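# Three arms load balls evenly into a covered pivot tray

## Task

A tray balanced on one pivot sits under a transparent cover. Get exactly one ball into each of its three seats, so the final layout leaves the tray level and balanced. The balls may go in through the chutes in the cover's roof. Do not release a ball while its bottom is still higher than the chute's rim, because that can cost score. An uneven load tips the tray at once and the balls roll away. Arm bases, in metres, with heading in degrees counter-clockwise from +x: arm1 at x=+0.21 y=-0.66 z=+0.82 facing +160; arm2 at x=-0.40 y=+0.39 z=+0.78 facing -94; arm3 at x=-0.77 y=-0.33 z=+0.80 facing +33. At the end every gripper must have let go and every arm must have moved away. Balls must stay seated without any robot support, and nothing may be knocked or placed outside the work area.

## Robot and tools

ROBOTS. Three identical i2rt Big YAM arms, named arm1, arm2 and arm3. Each has six revolute joints, a two-finger gripper and a wrist camera. With joints 1 and 6 at 0 and the hand level and pointing forward, the wrist camera rides on top of the hand and looks toward the fingertips. Reach is roughly 1.0 m from the joint 1 axis. Joints move at different speeds, so the path between two postures can bulge outward. Two room cameras, cam_high and cam_low, are fixed in the scene.

FRAMES. One shared scene frame: origin on the floor, +z up. "hand" is the point midway between the fingertips (URDF link pinch, 0.13629 m out from the gripper). The hand's z axis runs along the fingers, and its y axis is the direction the fingers open and close. Base positions and headings are listed in the task; joint1 at 0 points the arm along its base heading.

JOINTS (all absolute targets, radians except the gripper; tolerance for counting as arrived in brackets):
- joint1_rad: -2.879 to 2.879 (±0.045). Yaw about the base; positive is counter-clockwise viewed from above.
- joint2_rad: 0 to 3.141 (±0.14). Shoulder; 0 leaves the upper arm roughly level pointing backward, increasing lifts it up and over to the front.
- joint3_rad: 0 to 3.019 (±0.09). Elbow; 0 is fully folded, increasing opens it.
- joint4_rad: -1.692 to 1.57 (±0.055). Hand pitch; positive tilts the fingers up.
- joint5_rad: -1.57 to 1.57 (±0.03). Sideways hand swing; positive is toward the arm's right.
- joint6_rad: -2.094 to 2.094 (±0.035). Hand roll; positive is clockwise as seen from behind the hand.
- gripper_m: 0 to 0.093 (±0.003), metres of gap between fingertips, an absolute width. Grip force tops out near 50 to 62 N per pad, lower on some units.

TOOLS.
- execute_actions: argument "actions" is a list holding either one action or nothing. The action is an object with a separate entry per robot ("arm1", "arm2", "arm3"), each containing "joints": a map from joint name to absolute target in the units above. Any subset of joints and robots may be given; all named motions begin together and may finish at different moments. Optional "cameras" picks which images come back (names above, or "all"; omitted or null means all; [] means none). Any unknown key or value outside the ranges rejects the whole call and nothing moves. Example: {"arm1": {"joints": {"gripper_m": 0.05}}, "arm2": {"joints": {"joint1_rad": 0.3}}}. An empty list just returns state and images.
- wait: "seconds" from 0 to 10; commands nothing, the scene keeps running, then returns state and images.
- zoom_image: "camera" plus "region" [x0, y0, x1, y1] in pixels, origin at top-left, at most 504 by 504; only works on a camera whose full image appeared in the latest result.
- read_manual: optional "section" ("licences"); returns licence text only.
- finished_scene: "scene" number; ends the scene irreversibly and reports whether the goal was met. Ending a reply without a tool call also ends things.

RESULTS. Each result gives per-robot state (joint_positions, joint torques, hand pose) and images, with a "pictures" line listing the cameras in image order. joint_status tells how each commanded joint ended: reached, "off_target" (stopped short, may still be pushing), "contact_stop" or "time_out" (target dropped, holds where it stopped; after time_out a joint may keep a nearby target, within 0.375, 0.375, 0.113, 0.225, 0.075, 0.3 rad for joints 1-6, and keep pushing), "not_followed" (a safety check blocked the arm's joint targets; the gripper part still runs, and the blocked targets may be retried on later actions), or "limit_stop_at_motor_heat". on_its_own lists joints not commanded this call; "held at" is the target held, not the actual position. Torque readings have per-arm offsets, noise and friction, and are nonzero even in free air. A line saying a stop occurred means the rest of that reply's motion calls are skipped. Omitted joints may still be driving toward older targets. A target very close to the current reading may not produce motion.

CAUTIONS. The arms do not halt on contact; they keep pressing, possibly hard. To relieve a stuck joint, command its current reported position. Sustained pushing or holding loads heats motors: MOTOR HOT appears from 85 °C, and at 100 °C that arm and its gripper go limp (OVER-TEMPERATURE FAULT) and fall. Joints carrying a load sag over time. Arms can collide with each other: forceful contact between robots fails the run, and the anti-collision check may react late and ignores fingers, gripper housings and wrist cameras. Nothing reports robots touching each other. Robots don't coordinate; if one stalls, the others continue. While you compose a reply, the simulation keeps going with the last commands held. Avoid dropping balls from above the chute rim, slamming, slipping, hard hits and knocking anything out of the work area. Load the tray so it stays balanced, then open all grippers and withdraw before finishing.

Each tool is called after "Emit:" as name(argument=value, ...) on one line, values as JSON.

## Session

Emit:
execute_actions(actions=[])

Scene clock: 0.00 s.
Joint torques (N m, as the arm reports them, + toward a larger angle): no reading
arm1.joint_positions: joint1_rad=+0.805 joint2_rad=+0.433 joint3_rad=+1.454 joint4_rad=-1.397 joint5_rad=-0.050 joint6_rad=-0.019 gripper_m=+0.094
arm1.joint_status: not commanded
arm1.hand: x=+0.0933 y=-0.7362 z=+1.4007 quat_wxyz=(+0.137, +0.800, +0.216, -0.543) (m; scene frame)
arm2.joint_positions: joint1_rad=-0.238 joint2_rad=+0.297 joint3_rad=+1.391 joint4_rad=-1.590 joint5_rad=+0.045 joint6_rad=+0.439 gripper_m=+0.094
arm2.joint_status: not commanded
arm2.hand: x=-0.4322 y=+0.3224 z=+1.3135 quat_wxyz=(-0.374, -0.791, -0.334, +0.351) (m; scene frame)
arm3.joint_positions: joint1_rad=-0.684 joint2_rad=+0.589 joint3_rad=+1.386 joint4_rad=-1.619 joint5_rad=-0.225 joint6_rad=-0.516 gripper_m=+0.094
arm3.joint_status: not commanded
arm3.hand: x=-0.5863 y=-0.3138 z=+1.2931 quat_wxyz=(-0.374, +0.227, -0.899, +0.014) (m; scene frame)
pictures: arm1_cam_wrist, arm2_cam_wrist, arm3_cam_wrist, cam_high, cam_low
Images, in order (width x height): arm1_cam_wrist 672x504, arm2_cam_wrist 672x504, arm3_cam_wrist 672x504, cam_high 672x504, cam_low 672x504.

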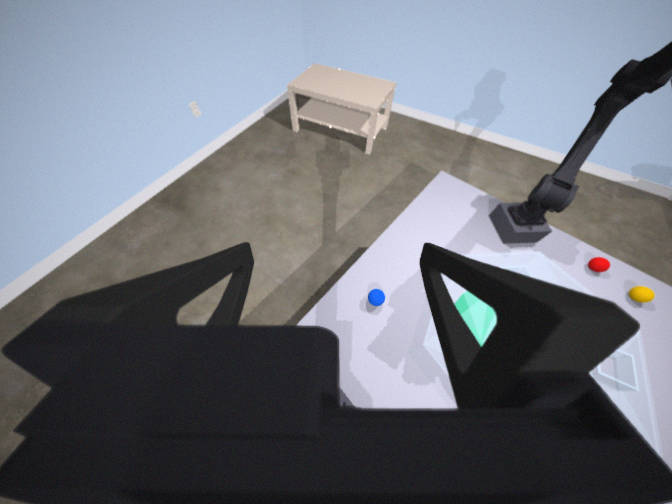

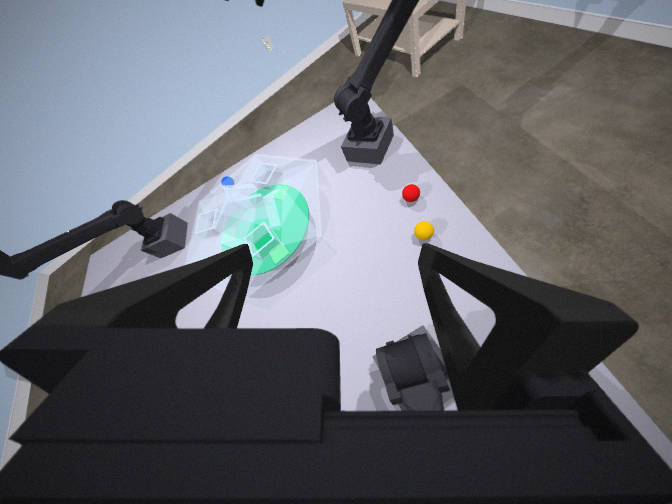

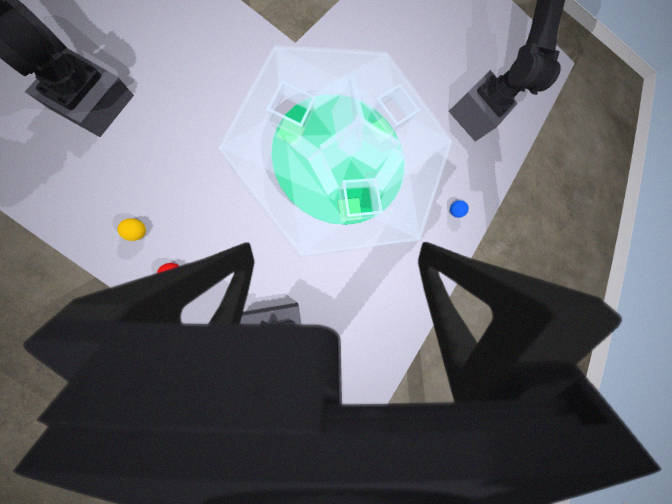

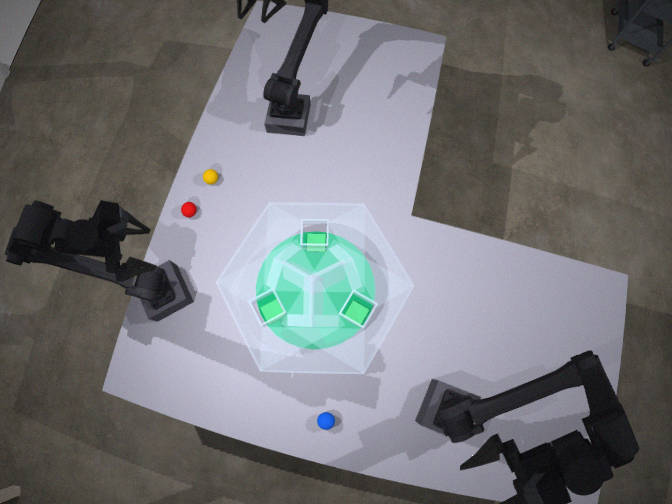

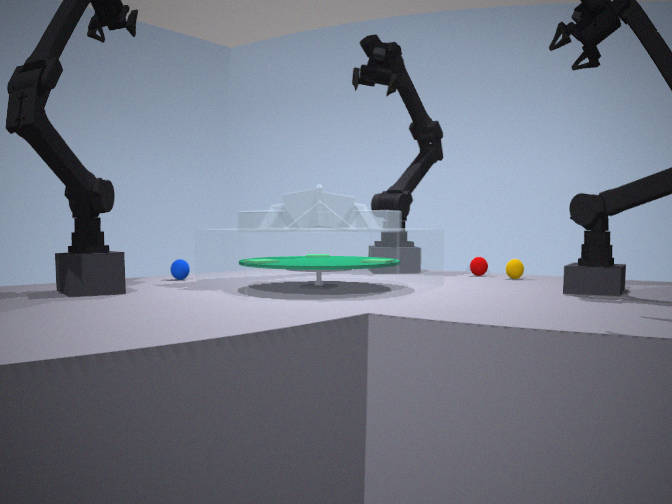

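Emit:
execute_actions(actions=[{"arm1":{"joints":{"joint1_rad":0.569,"joint2_rad":1.548,"joint3_rad":1.044,"joint4_rad":-1.067,"joint5_rad":0,"joint6_rad":0}},"arm3":{"joints":{"joint1_rad":0.793,"joint2_rad":1.255,"joint3_rad":0.809,"joint4_rad":-1.125,"joint5_rad":0,"joint6_rad":0}},"arm2":{"joints":{"joint1_rad":-0.639,"joint2_rad":0.9,"joint3_rad":0.9,"joint4_rad":-1.5,"joint5_rad":0,"joint6_rad":0}}}])

Scene clock: 8.27 s.
Joint torques (N m, as the arm reports them, + toward a larger angle): arm1=[-1.52 -9.97  7.83  0.51 -0.03  0.17] | arm2=[-0.89 -2.89 10.47  0.61  0.01 -0.06] | arm3=[ 0.22 -8.3   7.6   0.58  0.16  0.13]
arm1.joint_positions: joint1_rad=+0.578 joint2_rad=+1.552 joint3_rad=+1.042 joint4_rad=-1.076 joint5_rad=-0.002 joint6_rad=-0.015 gripper_m=+0.094
arm1.joint_status: all done
arm1.hand: x=-0.1924 y=-0.7569 z=+0.8929 quat_wxyz=(-0.008, +0.992, +0.126, +0.007) (m; scene frame)
arm2.joint_positions: joint1_rad=-0.633 joint2_rad=+0.906 joint3_rad=+0.889 joint4_rad=-1.503 joint5_rad=+0.001 joint6_rad=+0.014 gripper_m=+0.094
arm2.joint_status: all done
arm2.hand: x=-0.5550 y=+0.2066 z=+1.0038 quat_wxyz=(-0.012, -0.909, -0.415, +0.023) (m; scene frame)
arm3.joint_positions: joint1_rad=+0.789 joint2_rad=+1.274 joint3_rad=+0.794 joint4_rad=-1.137 joint5_rad=-0.001 joint6_rad=-0.008 gripper_m=+0.094
arm3.joint_status: all done
arm3.hand: x=-0.7046 y=-0.0373 z=+0.8893 quat_wxyz=(+0.023, +0.632, -0.774, +0.015) (m; scene frame)
pictures: arm1_cam_wrist, arm2_cam_wrist, arm3_cam_wrist, cam_high, cam_low
Images, in order (width x height): arm1_cam_wrist 672x504, arm2_cam_wrist 672x504, arm3_cam_wrist 672x504, cam_high 672x504, cam_low 672x504.

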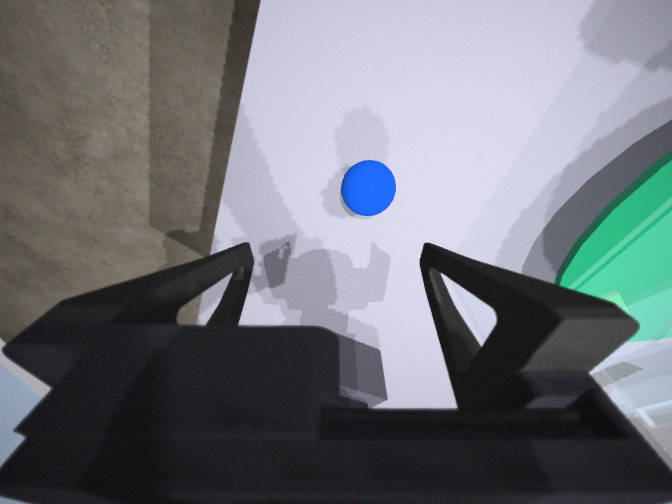

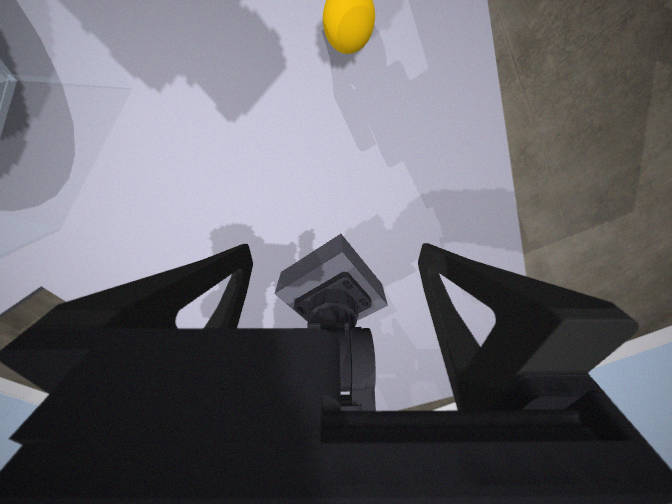

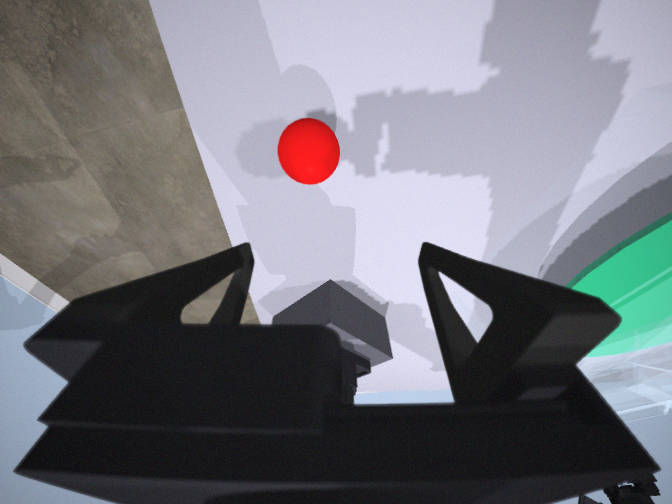

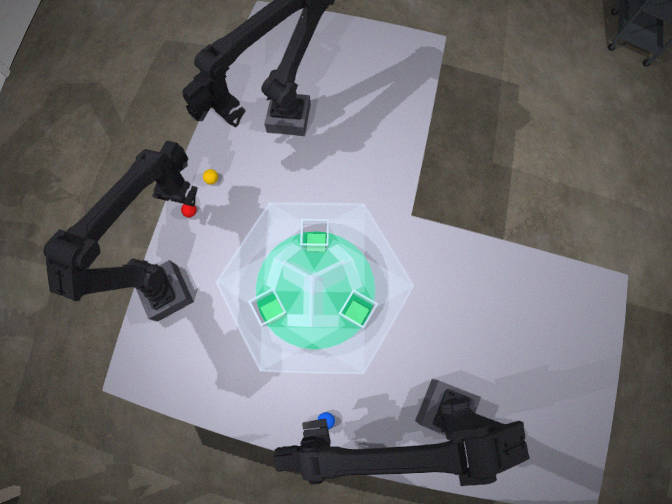

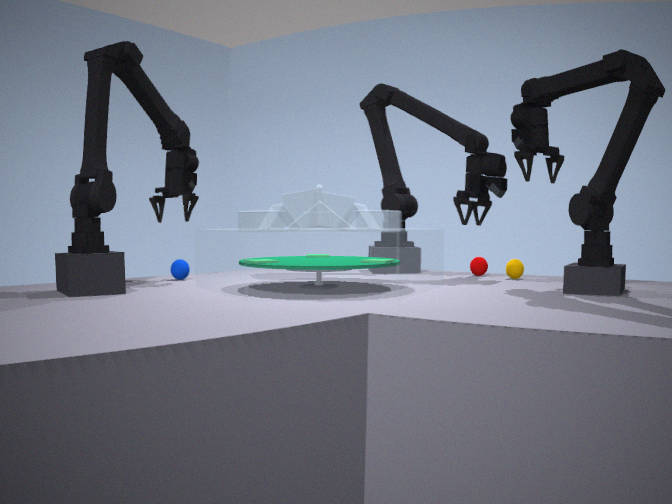

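Emit:
execute_actions(actions=[{"arm1":{"joints":{"joint1_rad":0.495,"joint2_rad":1.643,"joint3_rad":0.906,"joint4_rad":-0.834}},"arm3":{"joints":{"joint1_rad":0.88,"joint2_rad":1.398,"joint3_rad":0.689,"joint4_rad":-0.862}}}], cameras=["arm1_cam_wrist","arm3_cam_wrist","cam_low"])

Scene clock: 11.57 s.
Joint torques (N m, as the arm reports them, + toward a larger angle): arm1=[ -0.73 -10.32   6.76   0.59  -0.06   0.17] | arm2=[-0.73 -3.07 10.46  0.61  0.02 -0.07] | arm3=[ 0.24 -8.56  6.52  0.78  0.13  0.11]
arm1.joint_positions: joint1_rad=+0.494 joint2_rad=+1.654 joint3_rad=+0.902 joint4_rad=-0.844 joint5_rad=-0.001 joint6_rad=-0.015 gripper_m=+0.094
arm1.joint_status: all done
arm1.hand: x=-0.1808 y=-0.7185 z=+0.8107 quat_wxyz=(-0.009, +0.996, +0.083, +0.012) (m; scene frame)
arm2.joint_positions: joint1_rad=-0.633 joint2_rad=+0.906 joint3_rad=+0.889 joint4_rad=-1.503 joint5_rad=+0.001 joint6_rad=+0.014 gripper_m=+0.094
arm2.joint_status: not commanded
arm2.hand: x=-0.5550 y=+0.2066 z=+1.0038 quat_wxyz=(-0.012, -0.909, -0.415, +0.023) (m; scene frame)
arm3.joint_positions: joint1_rad=+0.878 joint2_rad=+1.411 joint3_rad=+0.673 joint4_rad=-0.877 joint5_rad=-0.001 joint6_rad=-0.007 gripper_m=+0.094
arm3.joint_status: all done
arm3.hand: x=-0.7319 y=-0.0366 z=+0.8114 quat_wxyz=(+0.021, +0.666, -0.746, +0.015) (m; scene frame)
pictures: arm1_cam_wrist, arm3_cam_wrist, cam_low
Images, in order (width x height): arm1_cam_wrist 672x504, arm3_cam_wrist 672x504, cam_low 672x504.

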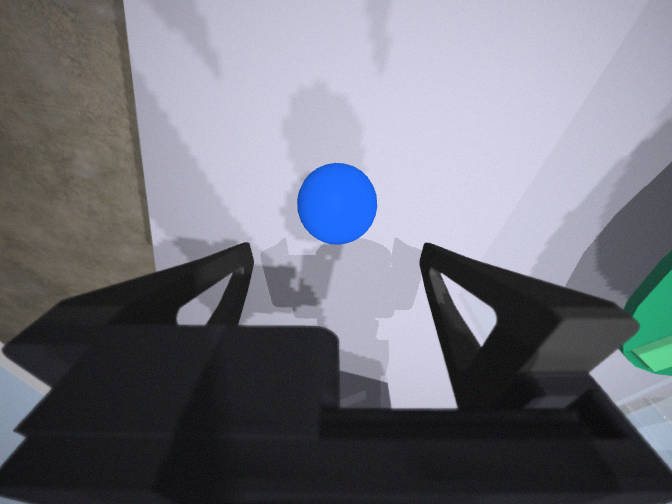

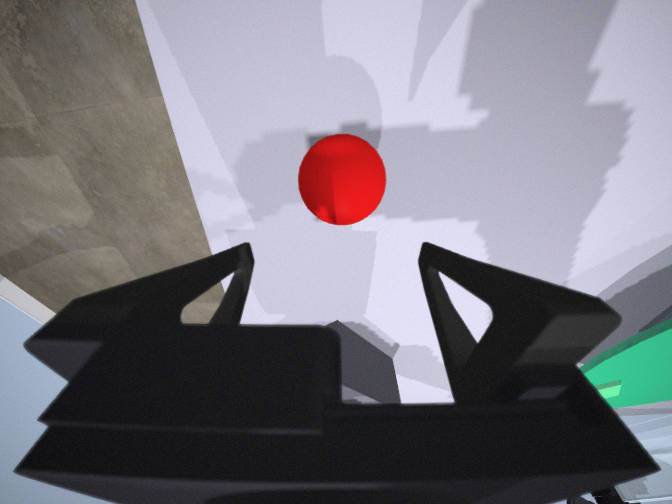

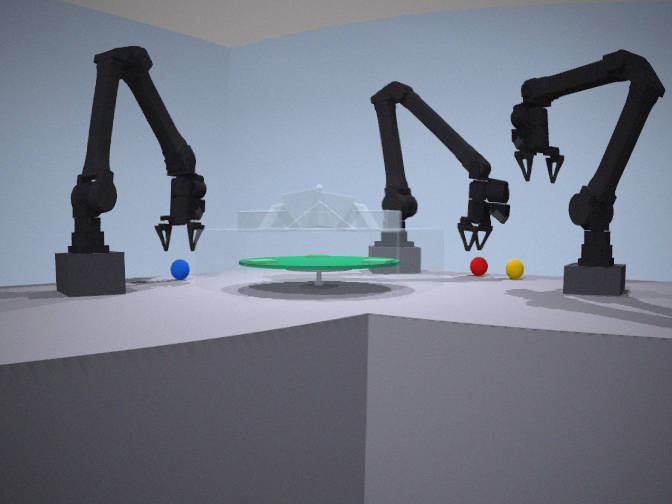

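Emit:
execute_actions(actions=[{"arm1":{"joints":{"joint2_rad":1.764,"joint3_rad":0.868,"joint4_rad":-0.665}},"arm3":{"joints":{"joint2_rad":1.575,"joint3_rad":0.679,"joint4_rad":-0.66}}}], cameras=["arm1_cam_wrist","arm3_cam_wrist","cam_low"])

Scene clock: 15.23 s.
Joint torques (N m, as the arm reports them, + toward a larger angle): arm1=[ -0.61 -11.18   5.16   0.61  -0.06   0.17] | arm2=[-0.73 -3.08 10.53  0.62  0.   -0.08] | arm3=[ 0.73 -9.29  4.81  0.86  0.14  0.1 ]
arm1.joint_positions: joint1_rad=+0.494 joint2_rad=+1.776 joint3_rad=+0.873 joint4_rad=-0.676 joint5_rad=-0.001 joint6_rad=-0.015 gripper_m=+0.094
arm1.joint_status: all done
arm1.hand: x=-0.1871 y=-0.7185 z=+0.7569 quat_wxyz=(-0.008, +0.996, +0.083, +0.003) (m; scene frame)
arm2.joint_positions: joint1_rad=-0.633 joint2_rad=+0.906 joint3_rad=+0.889 joint4_rad=-1.503 joint5_rad=+0.001 joint6_rad=+0.014 gripper_m=+0.094
arm2.joint_status: not commanded
arm2.hand: x=-0.5550 y=+0.2066 z=+1.0038 quat_wxyz=(-0.012, -0.909, -0.415, +0.023) (m; scene frame)
arm3.joint_positions: joint1_rad=+0.878 joint2_rad=+1.584 joint3_rad=+0.673 joint4_rad=-0.676 joint5_rad=-0.001 joint6_rad=-0.007 gripper_m=+0.094
arm3.joint_status: all done
arm3.hand: x=-0.7292 y=-0.0123 z=+0.7595 quat_wxyz=(+0.010, +0.666, -0.746, +0.005) (m; scene frame)
pictures: arm1_cam_wrist, arm3_cam_wrist, cam_low
Images, in order (width x height): arm1_cam_wrist 672x504, arm3_cam_wrist 672x504, cam_low 672x504.

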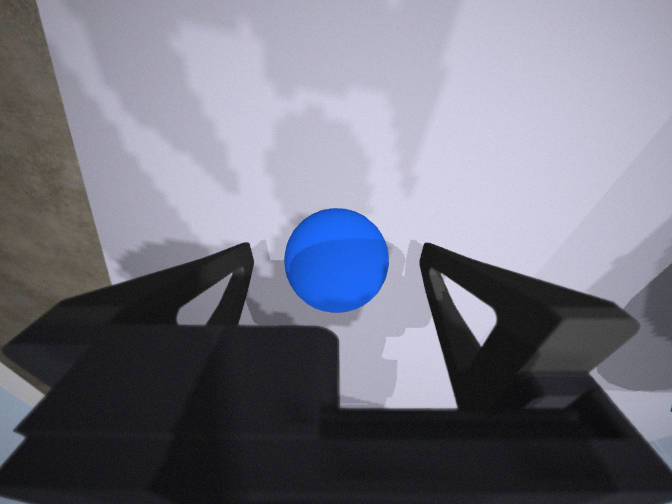

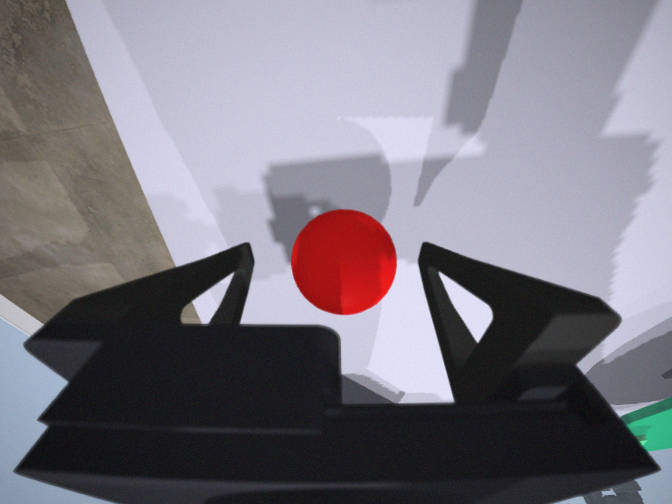

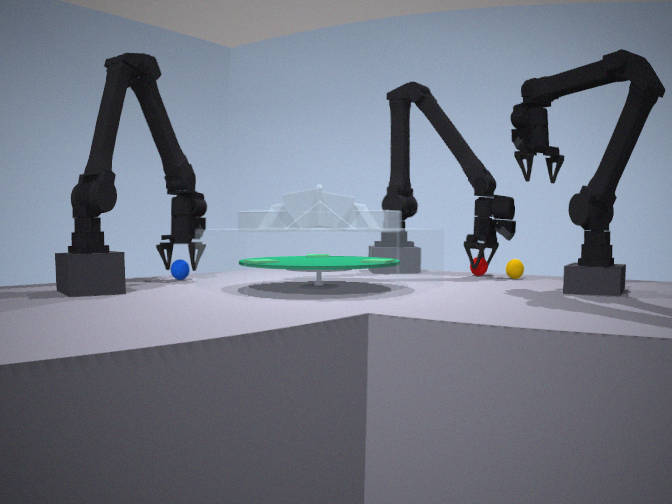

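Emit:
execute_actions(actions=[{"arm1":{"joints":{"gripper_m":0.045}},"arm3":{"joints":{"gripper_m":0.045}}}], cameras=["arm1_cam_wrist","arm3_cam_wrist"])

Scene clock: 16.63 s.
Joint torques (N m, as the arm reports them, + toward a larger angle): arm1=[ -0.65 -11.21   5.17   0.57  -0.06   0.16] | arm2=[-0.85 -3.02 10.53  0.64  0.01 -0.07] | arm3=[ 0.51 -8.85  4.7   0.79  0.14  0.1 ]
arm1.joint_positions: joint1_rad=+0.494 joint2_rad=+1.776 joint3_rad=+0.873 joint4_rad=-0.675 joint5_rad=-0.001 joint6_rad=-0.015 gripper_m=+0.055
arm1.joint_status: gripper_m off_target (ended at +0.055, target +0.045)
arm1.hand: x=-0.1872 y=-0.7185 z=+0.7567 quat_wxyz=(-0.008, +0.996, +0.083, +0.003) (m; scene frame)
arm2.joint_positions: joint1_rad=-0.633 joint2_rad=+0.906 joint3_rad=+0.889 joint4_rad=-1.503 joint5_rad=+0.001 joint6_rad=+0.014 gripper_m=+0.094
arm2.joint_status: not commanded
arm2.hand: x=-0.5550 y=+0.2066 z=+1.0038 quat_wxyz=(-0.012, -0.909, -0.415, +0.023) (m; scene frame)
arm3.joint_positions: joint1_rad=+0.878 joint2_rad=+1.584 joint3_rad=+0.673 joint4_rad=-0.675 joint5_rad=-0.001 joint6_rad=-0.006 gripper_m=+0.055
arm3.joint_status: gripper_m off_target (ended at +0.055, target +0.045)
arm3.hand: x=-0.7292 y=-0.0120 z=+0.7595 quat_wxyz=(+0.010, +0.666, -0.746, +0.005) (m; scene frame)
pictures: arm1_cam_wrist, arm3_cam_wrist
Images, in order (width x height): arm1_cam_wrist 672x504, arm3_cam_wrist 672x504.

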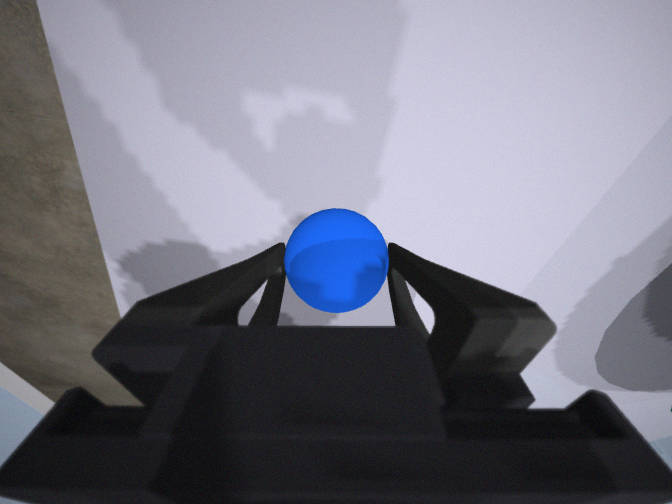

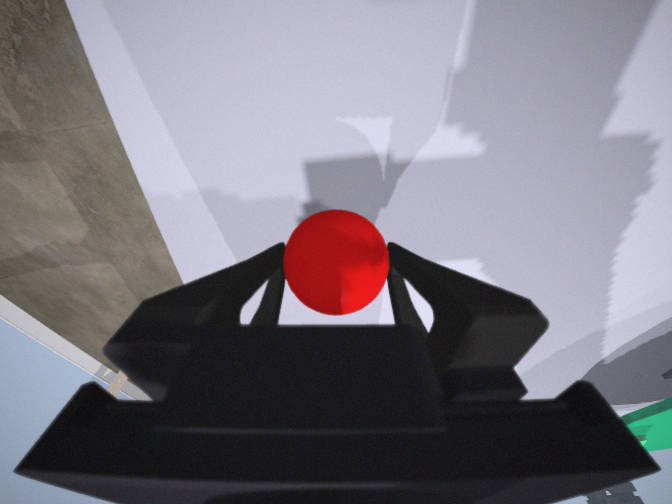

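Emit:
execute_actions(actions=[{"arm1":{"joints":{"joint2_rad":1.403,"joint3_rad":1.195,"joint4_rad":-1.355}},"arm3":{"joints":{"joint2_rad":1.046,"joint3_rad":0.952,"joint4_rad":-1.465}}}], cameras=["cam_low"])

Scene clock: 19.93 s.
Joint torques (N m, as the arm reports them, + toward a larger angle): arm1=[-0.63 -9.79  9.82 -0.16 -0.06  0.16] | arm2=[-0.75 -2.97 10.53  0.6   0.01 -0.07] | arm3=[ 0.29 -3.44  8.49 -0.28  0.11  0.08]
arm1.joint_positions: joint1_rad=+0.494 joint2_rad=+1.417 joint3_rad=+1.178 joint4_rad=-1.346 joint5_rad=-0.001 joint6_rad=-0.015 gripper_m=+0.055
arm1.joint_status: all done
arm1.hand: x=-0.1851 y=-0.7222 z=+0.9941 quat_wxyz=(-0.008, +0.996, +0.083, +0.006) (m; scene frame)
arm2.joint_positions: joint1_rad=-0.633 joint2_rad=+0.906 joint3_rad=+0.889 joint4_rad=-1.503 joint5_rad=+0.001 joint6_rad=+0.014 gripper_m=+0.094
arm2.joint_status: not commanded
arm2.hand: x=-0.5550 y=+0.2066 z=+1.0038 quat_wxyz=(-0.012, -0.909, -0.415, +0.023) (m; scene frame)
arm3.joint_positions: joint1_rad=+0.878 joint2_rad=+1.042 joint3_rad=+0.939 joint4_rad=-1.451 joint5_rad=-0.001 joint6_rad=-0.006 gripper_m=+0.055
arm3.joint_status: all done
arm3.hand: x=-0.7339 y=-0.0619 z=+1.0059 quat_wxyz=(-0.002, +0.666, -0.746, -0.006) (m; scene frame)
pictures: cam_low
Images, in order (width x height): cam_low 672x504.

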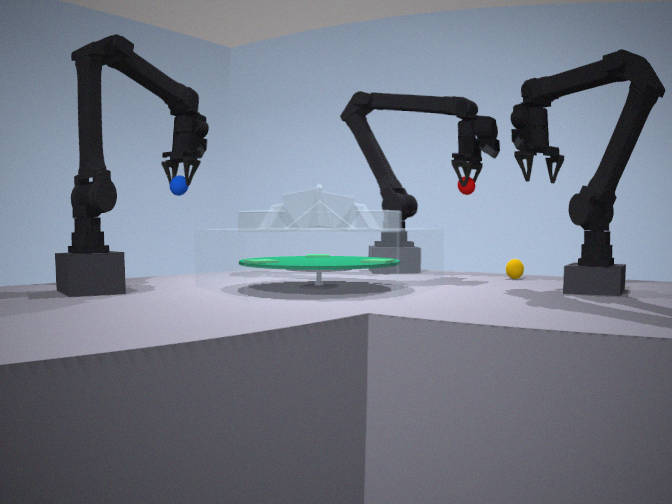

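Emit:
execute_actions(actions=[{"arm1":{"joints":{"joint1_rad":-0.495,"joint2_rad":1.6,"joint3_rad":1.455,"joint4_rad":-1.41,"joint6_rad":1.2}},"arm3":{"joints":{"joint1_rad":-0.62,"joint2_rad":1.241,"joint3_rad":1.105,"joint4_rad":-1.427,"joint6_rad":0.95}},"arm2":{"joints":{"joint1_rad":-0.67,"joint2_rad":1.51,"joint3_rad":0.909,"joint4_rad":-0.96}}}])

Scene clock: 24.97 s.
Joint torques (N m, as the arm reports them, + toward a larger angle): arm1=[ -0.53 -12.83  12.87  -0.11  -0.08   0.18] | arm2=[ -1.07 -11.08   9.98   0.84   0.01  -0.06] | arm3=[ 0.85 -6.69 11.5   0.52  0.18  0.15]
arm1.joint_positions: joint1_rad=-0.496 joint2_rad=+1.623 joint3_rad=+1.396 joint4_rad=-1.405 joint5_rad=+0.002 joint6_rad=+1.185 gripper_m=+0.055
arm1.joint_status: all done
arm1.hand: x=-0.1029 y=-0.3148 z=+0.9954 quat_wxyz=(-0.009, +0.531, -0.847, +0.022) (m; scene frame)
arm2.joint_positions: joint1_rad=-0.662 joint2_rad=+1.517 joint3_rad=+0.881 joint4_rad=-0.971 joint5_rad=+0.001 joint6_rad=+0.014 gripper_m=+0.094
arm2.joint_status: all done
arm2.hand: x=-0.6476 y=+0.1123 z=+0.8253 quat_wxyz=(+0.006, -0.915, -0.403, -0.016) (m; scene frame)
arm3.joint_positions: joint1_rad=-0.630 joint2_rad=+1.235 joint3_rad=+1.048 joint4_rad=-1.439 joint5_rad=+0.001 joint6_rad=+0.943 gripper_m=+0.055
arm3.joint_status: all done
arm3.hand: x=-0.4451 y=-0.3528 z=+0.9928 quat_wxyz=(+0.026, -0.480, -0.877, +0.016) (m; scene frame)
pictures: arm1_cam_wrist, arm2_cam_wrist, arm3_cam_wrist, cam_high, cam_low
joint command not followed: on one or more control steps a check withheld the commanded joint targets of the arm2 arm, and it was not sent them on those steps.
cause: the commanded joint targets would bring a part of the robot too close to another arm (this arm's wrist (the part past joint 4) and the other arm's wrist (the part past joint 4)); next, command targets that bring no part of the robot closer to that arm.
joint command not followed: on one or more control steps a check withheld the commanded joint targets of the arm3 arm, and it was not sent them on those steps.
cause: the commanded joint targets would bring a part of the robot too close to another arm (this arm's wrist (the part past joint 4) and the other arm's wrist (the part past joint 4)); next, command targets that bring no part of the robot closer to that arm.
Images, in order (width x height): arm1_cam_wrist 672x504, arm2_cam_wrist 672x504, arm3_cam_wrist 672x504, cam_high 672x504, cam_low 672x504.

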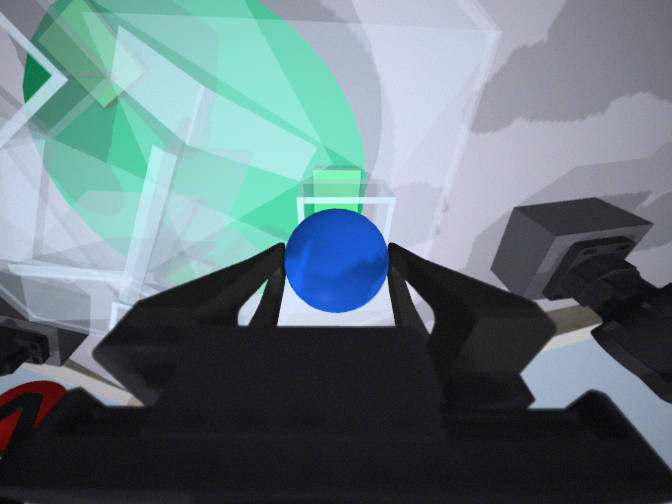

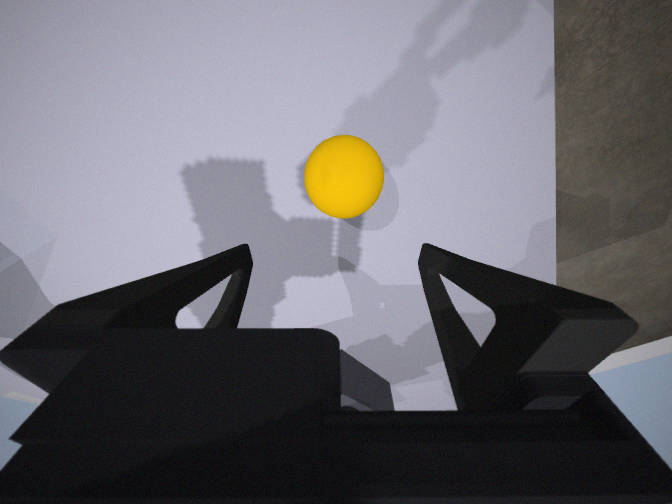

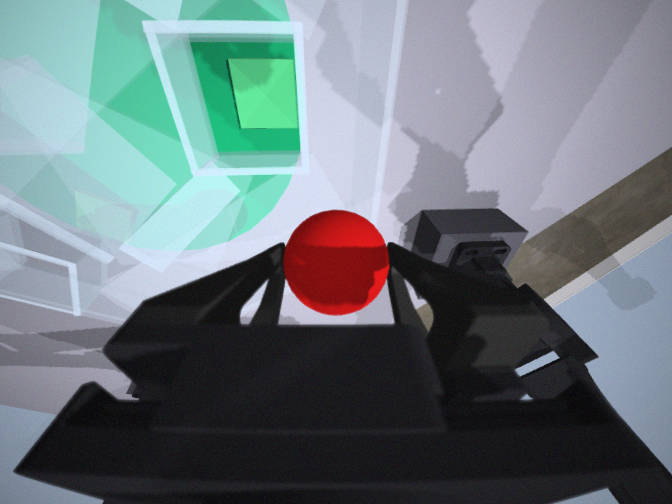

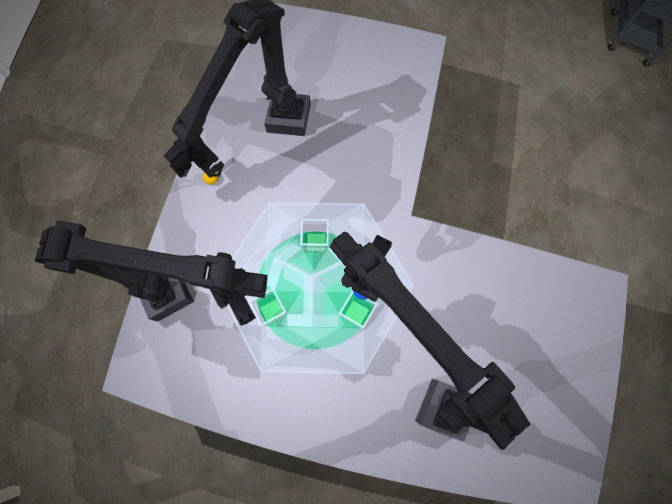

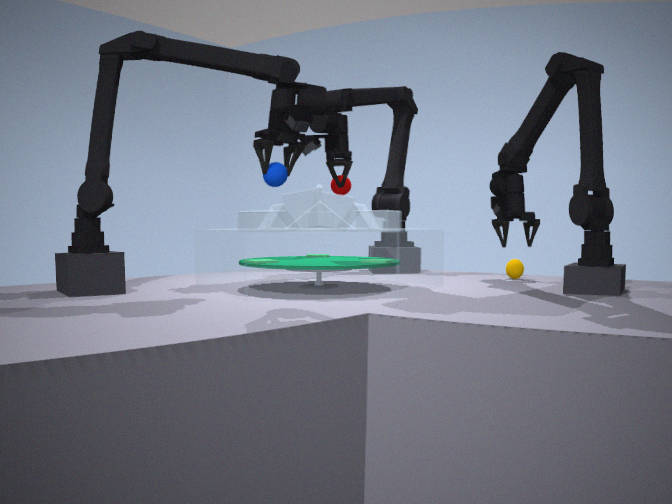

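Emit:
execute_actions(actions=[{"arm1":{"joints":{"joint1_rad":-0.386,"joint2_rad":1.54,"joint3_rad":1.24,"joint4_rad":-1.243,"joint6_rad":1.31}},"arm3":{"joints":{"joint1_rad":-0.65,"joint2_rad":1.44,"joint3_rad":1.2,"joint4_rad":-1.287,"joint6_rad":0.93}},"arm2":{"joints":{"joint1_rad":-0.685,"joint2_rad":1.663,"joint3_rad":0.885,"joint4_rad":-0.775}}}])

Scene clock: 30.17 s.
Joint torques (N m, as the arm reports them, + toward a larger angle): arm1=[ -1.33 -10.75   8.5    0.61   0.02   0.18] | arm2=[ -1.11 -12.8    6.91   0.89   0.01  -0.06] | arm3=[ -0.59 -12.4    9.74   0.63   0.16   0.  ]
arm1.joint_positions: joint1_rad=-0.377 joint2_rad=+1.549 joint3_rad=+1.238 joint4_rad=-1.254 joint5_rad=-0.001 joint6_rad=+1.294 gripper_m=+0.055
arm1.joint_status: all done
arm1.hand: x=-0.1271 y=-0.3673 z=+0.9685 quat_wxyz=(-0.002, +0.535, -0.845, -0.010) (m; scene frame)
arm2.joint_positions: joint1_rad=-0.676 joint2_rad=+1.670 joint3_rad=+0.881 joint4_rad=-0.787 joint5_rad=+0.001 joint6_rad=+0.014 gripper_m=+0.094
arm2.joint_status: all done
arm2.hand: x=-0.6698 y=+0.0956 z=+0.7691 quat_wxyz=(+0.000, -0.918, -0.396, -0.002) (m; scene frame)
arm3.joint_positions: joint1_rad=-0.640 joint2_rad=+1.463 joint3_rad=+1.165 joint4_rad=-1.299 joint5_rad=+0.001 joint6_rad=+0.937 gripper_m=+0.055
arm3.joint_status: all done
arm3.hand: x=-0.3613 y=-0.3616 z=+0.9548 quat_wxyz=(+0.013, -0.481, -0.876, +0.010) (m; scene frame)
pictures: arm1_cam_wrist, arm2_cam_wrist, arm3_cam_wrist, cam_high, cam_low
Images, in order (width x height): arm1_cam_wrist 672x504, arm2_cam_wrist 672x504, arm3_cam_wrist 672x504, cam_high 672x504, cam_low 672x504.

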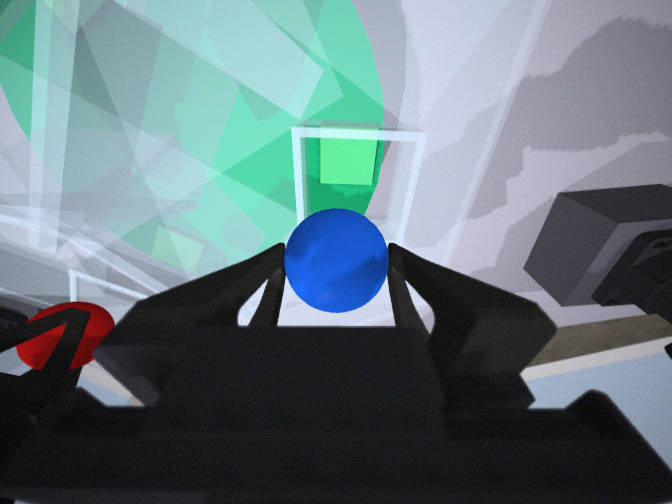

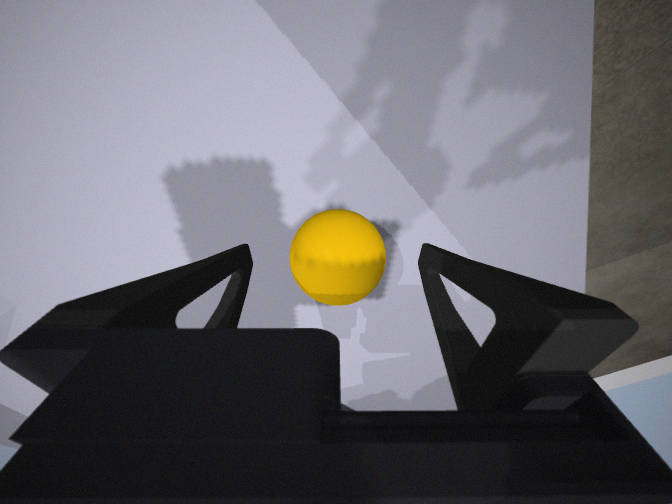

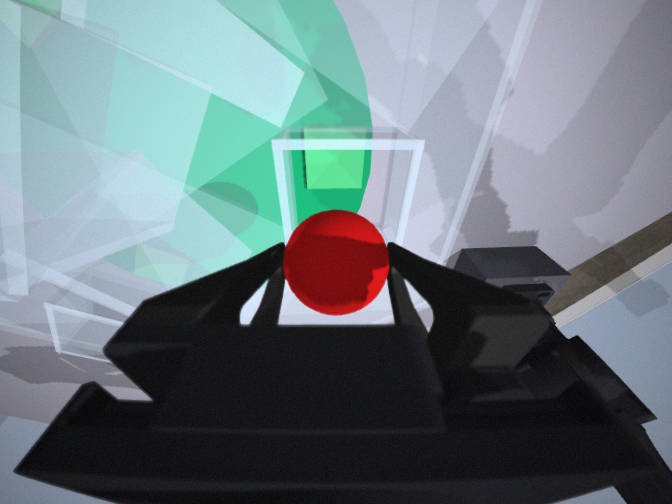

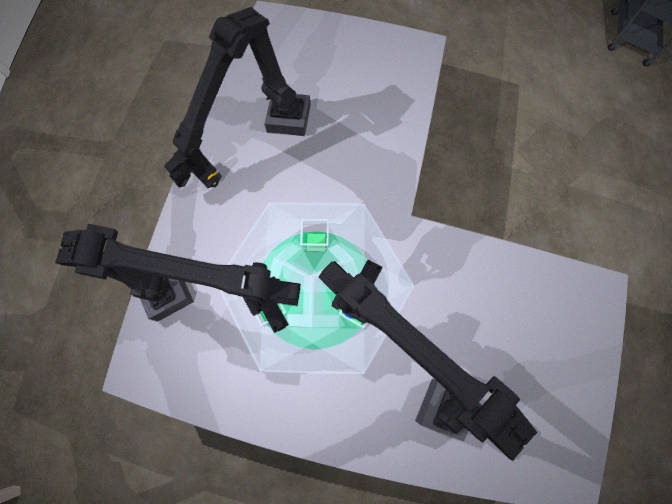

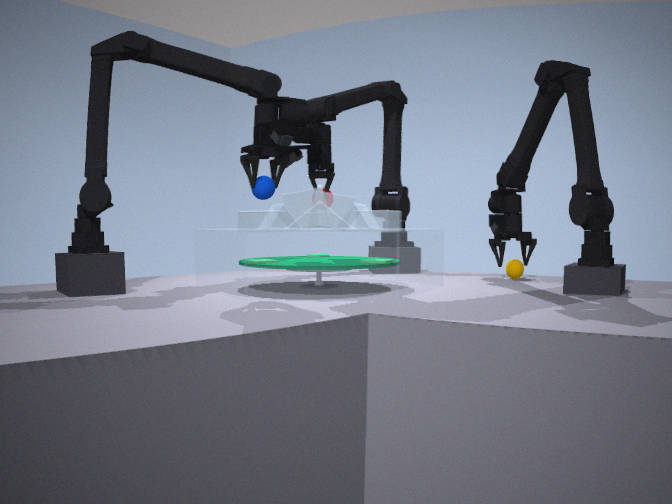

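Emit:
execute_actions(actions=[{"arm1":{"joints":{"joint1_rad":-0.395,"joint2_rad":1.561,"joint3_rad":1.116,"joint4_rad":-1.098}},"arm3":{"joints":{"joint1_rad":-0.66,"joint2_rad":1.465,"joint3_rad":1.078,"joint4_rad":-1.148}},"arm2":{"joints":{"joint2_rad":1.705}}}])

Emit:
execute_actions(actions=[{"arm2":{"joints":{"gripper_m":0.045}}}], cameras=["arm2_cam_wrist"])

Scene clock: 34.83 s.
Joint torques (N m, as the arm reports them, + toward a larger angle): arm1=[ -0.86 -10.04   7.53   0.64  -0.21   0.16] | arm2=[ -1.05 -11.37   6.74   0.83   0.01  -0.06] | arm3=[  0.42 -10.63   7.55   0.74  -0.07  -0.04]
arm1.joint_positions: joint1_rad=-0.391 joint2_rad=+1.562 joint3_rad=+1.122 joint4_rad=-1.109 joint5_rad=+0.006 joint6_rad=+1.296 gripper_m=+0.055
arm1.joint_status: all done
arm1.hand: x=-0.1156 y=-0.3669 z=+0.9224 quat_wxyz=(-0.003, +0.528, -0.849, -0.020) (m; scene frame)
arm2.joint_positions: joint1_rad=-0.676 joint2_rad=+1.694 joint3_rad=+0.881 joint4_rad=-0.786 joint5_rad=+0.001 joint6_rad=+0.014 gripper_m=+0.094
arm2.joint_status: all done
arm2.hand: x=-0.6674 y=+0.0981 z=+0.7603 quat_wxyz=(+0.005, -0.918, -0.396, -0.013) (m; scene frame)
arm3.joint_positions: joint1_rad=-0.656 joint2_rad=+1.463 joint3_rad=+1.069 joint4_rad=-1.162 joint5_rad=+0.006 joint6_rad=+0.937 gripper_m=+0.055
arm3.joint_status: all done
arm3.hand: x=-0.3643 y=-0.3694 z=+0.9204 quat_wxyz=(-0.007, -0.489, -0.873, +0.004) (m; scene frame)
pictures: arm1_cam_wrist, arm2_cam_wrist, arm3_cam_wrist, cam_high, cam_low
Images, in order (width x height): arm1_cam_wrist 672x504, arm2_cam_wrist 672x504, arm3_cam_wrist 672x504, cam_high 672x504, cam_low 672x504.

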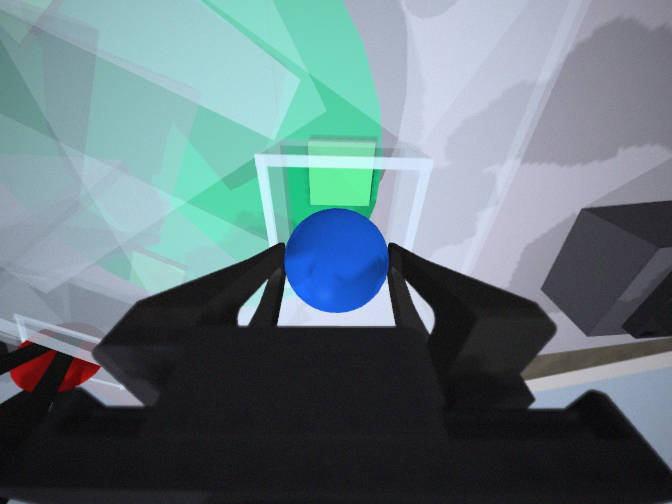

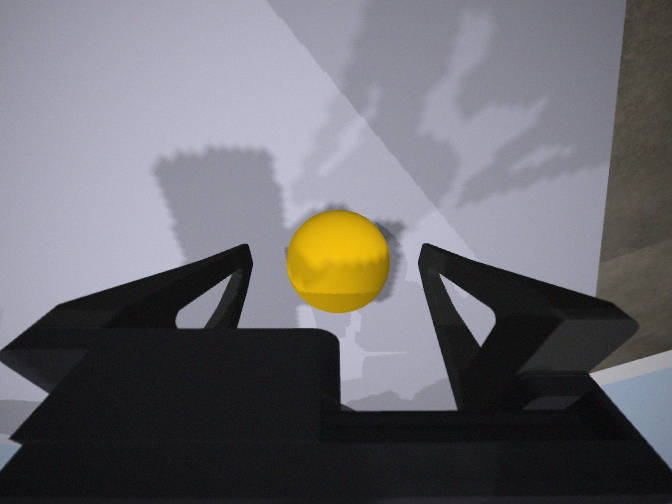

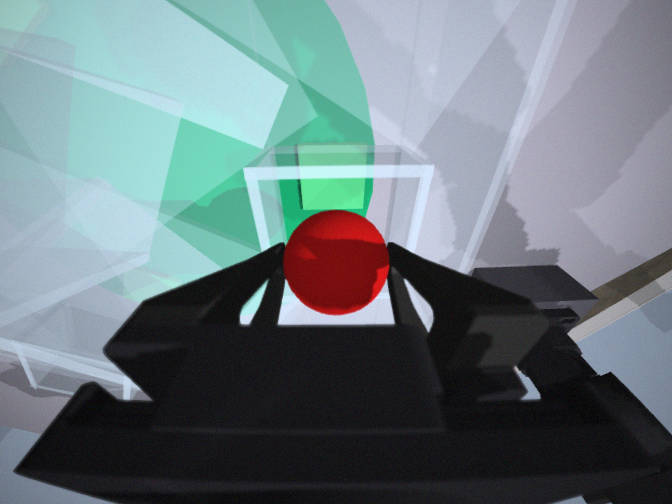

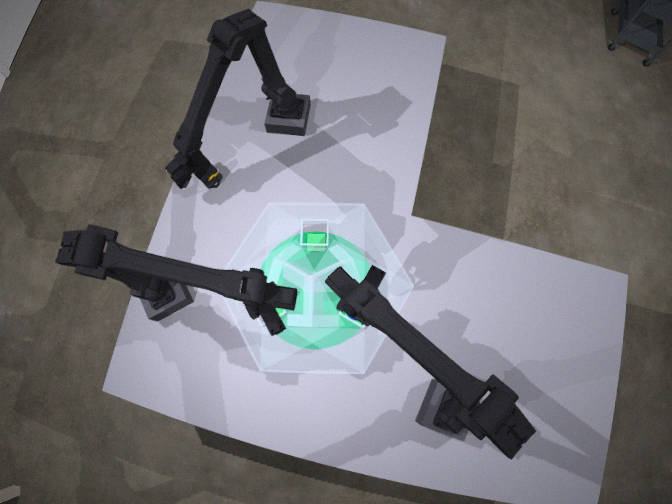

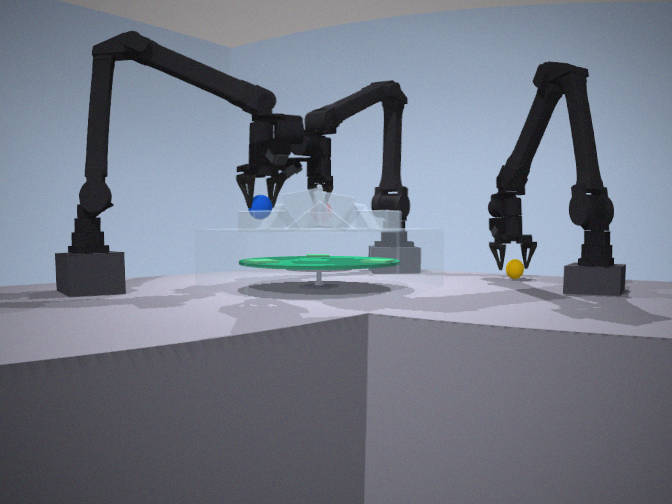

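Scene clock: 35.43 s.
Joint torques (N m, as the arm reports them, + toward a larger angle): arm1=[ -0.9  -10.18   7.52   0.64  -0.22   0.16] | arm2=[ -1.03 -11.51   6.75   0.82   0.    -0.05] | arm3=[ 0.29 -9.9   7.48  0.81 -0.07 -0.01]
arm1.joint_positions: joint1_rad=-0.391 joint2_rad=+1.562 joint3_rad=+1.122 joint4_rad=-1.109 joint5_rad=+0.006 joint6_rad=+1.296 gripper_m=+0.055
arm1.joint_status: not commanded
arm1.hand: x=-0.1156 y=-0.3669 z=+0.9224 quat_wxyz=(-0.003, +0.528, -0.849, -0.020) (m; scene frame)
arm2.joint_positions: joint1_rad=-0.676 joint2_rad=+1.694 joint3_rad=+0.881 joint4_rad=-0.786 joint5_rad=+0.001 joint6_rad=+0.013 gripper_m=+0.055
arm2.joint_status: gripper_m off_target (ended at +0.055, target +0.045)
arm2.hand: x=-0.6676 y=+0.0980 z=+0.7603 quat_wxyz=(+0.005, -0.918, -0.396, -0.012) (m; scene frame)
arm3.joint_positions: joint1_rad=-0.656 joint2_rad=+1.463 joint3_rad=+1.069 joint4_rad=-1.162 joint5_rad=+0.006 joint6_rad=+0.937 gripper_m=+0.055
arm3.joint_status: not commanded
arm3.hand: x=-0.3643 y=-0.3694 z=+0.9204 quat_wxyz=(-0.007, -0.489, -0.873, +0.004) (m; scene frame)
pictures: arm2_cam_wrist
Images, in order (width x height): arm2_cam_wrist 672x504.

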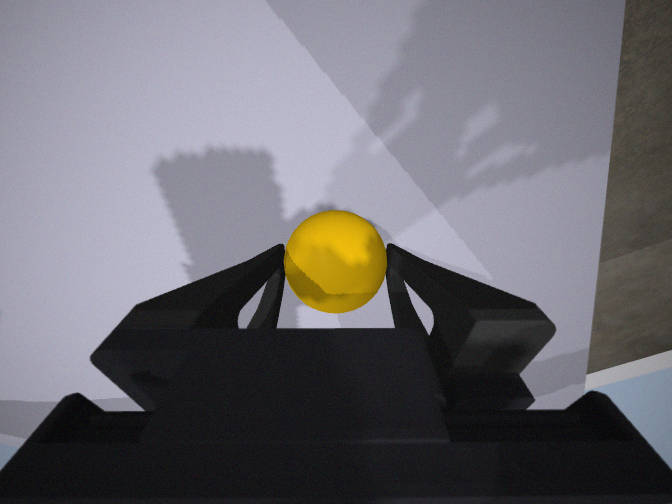

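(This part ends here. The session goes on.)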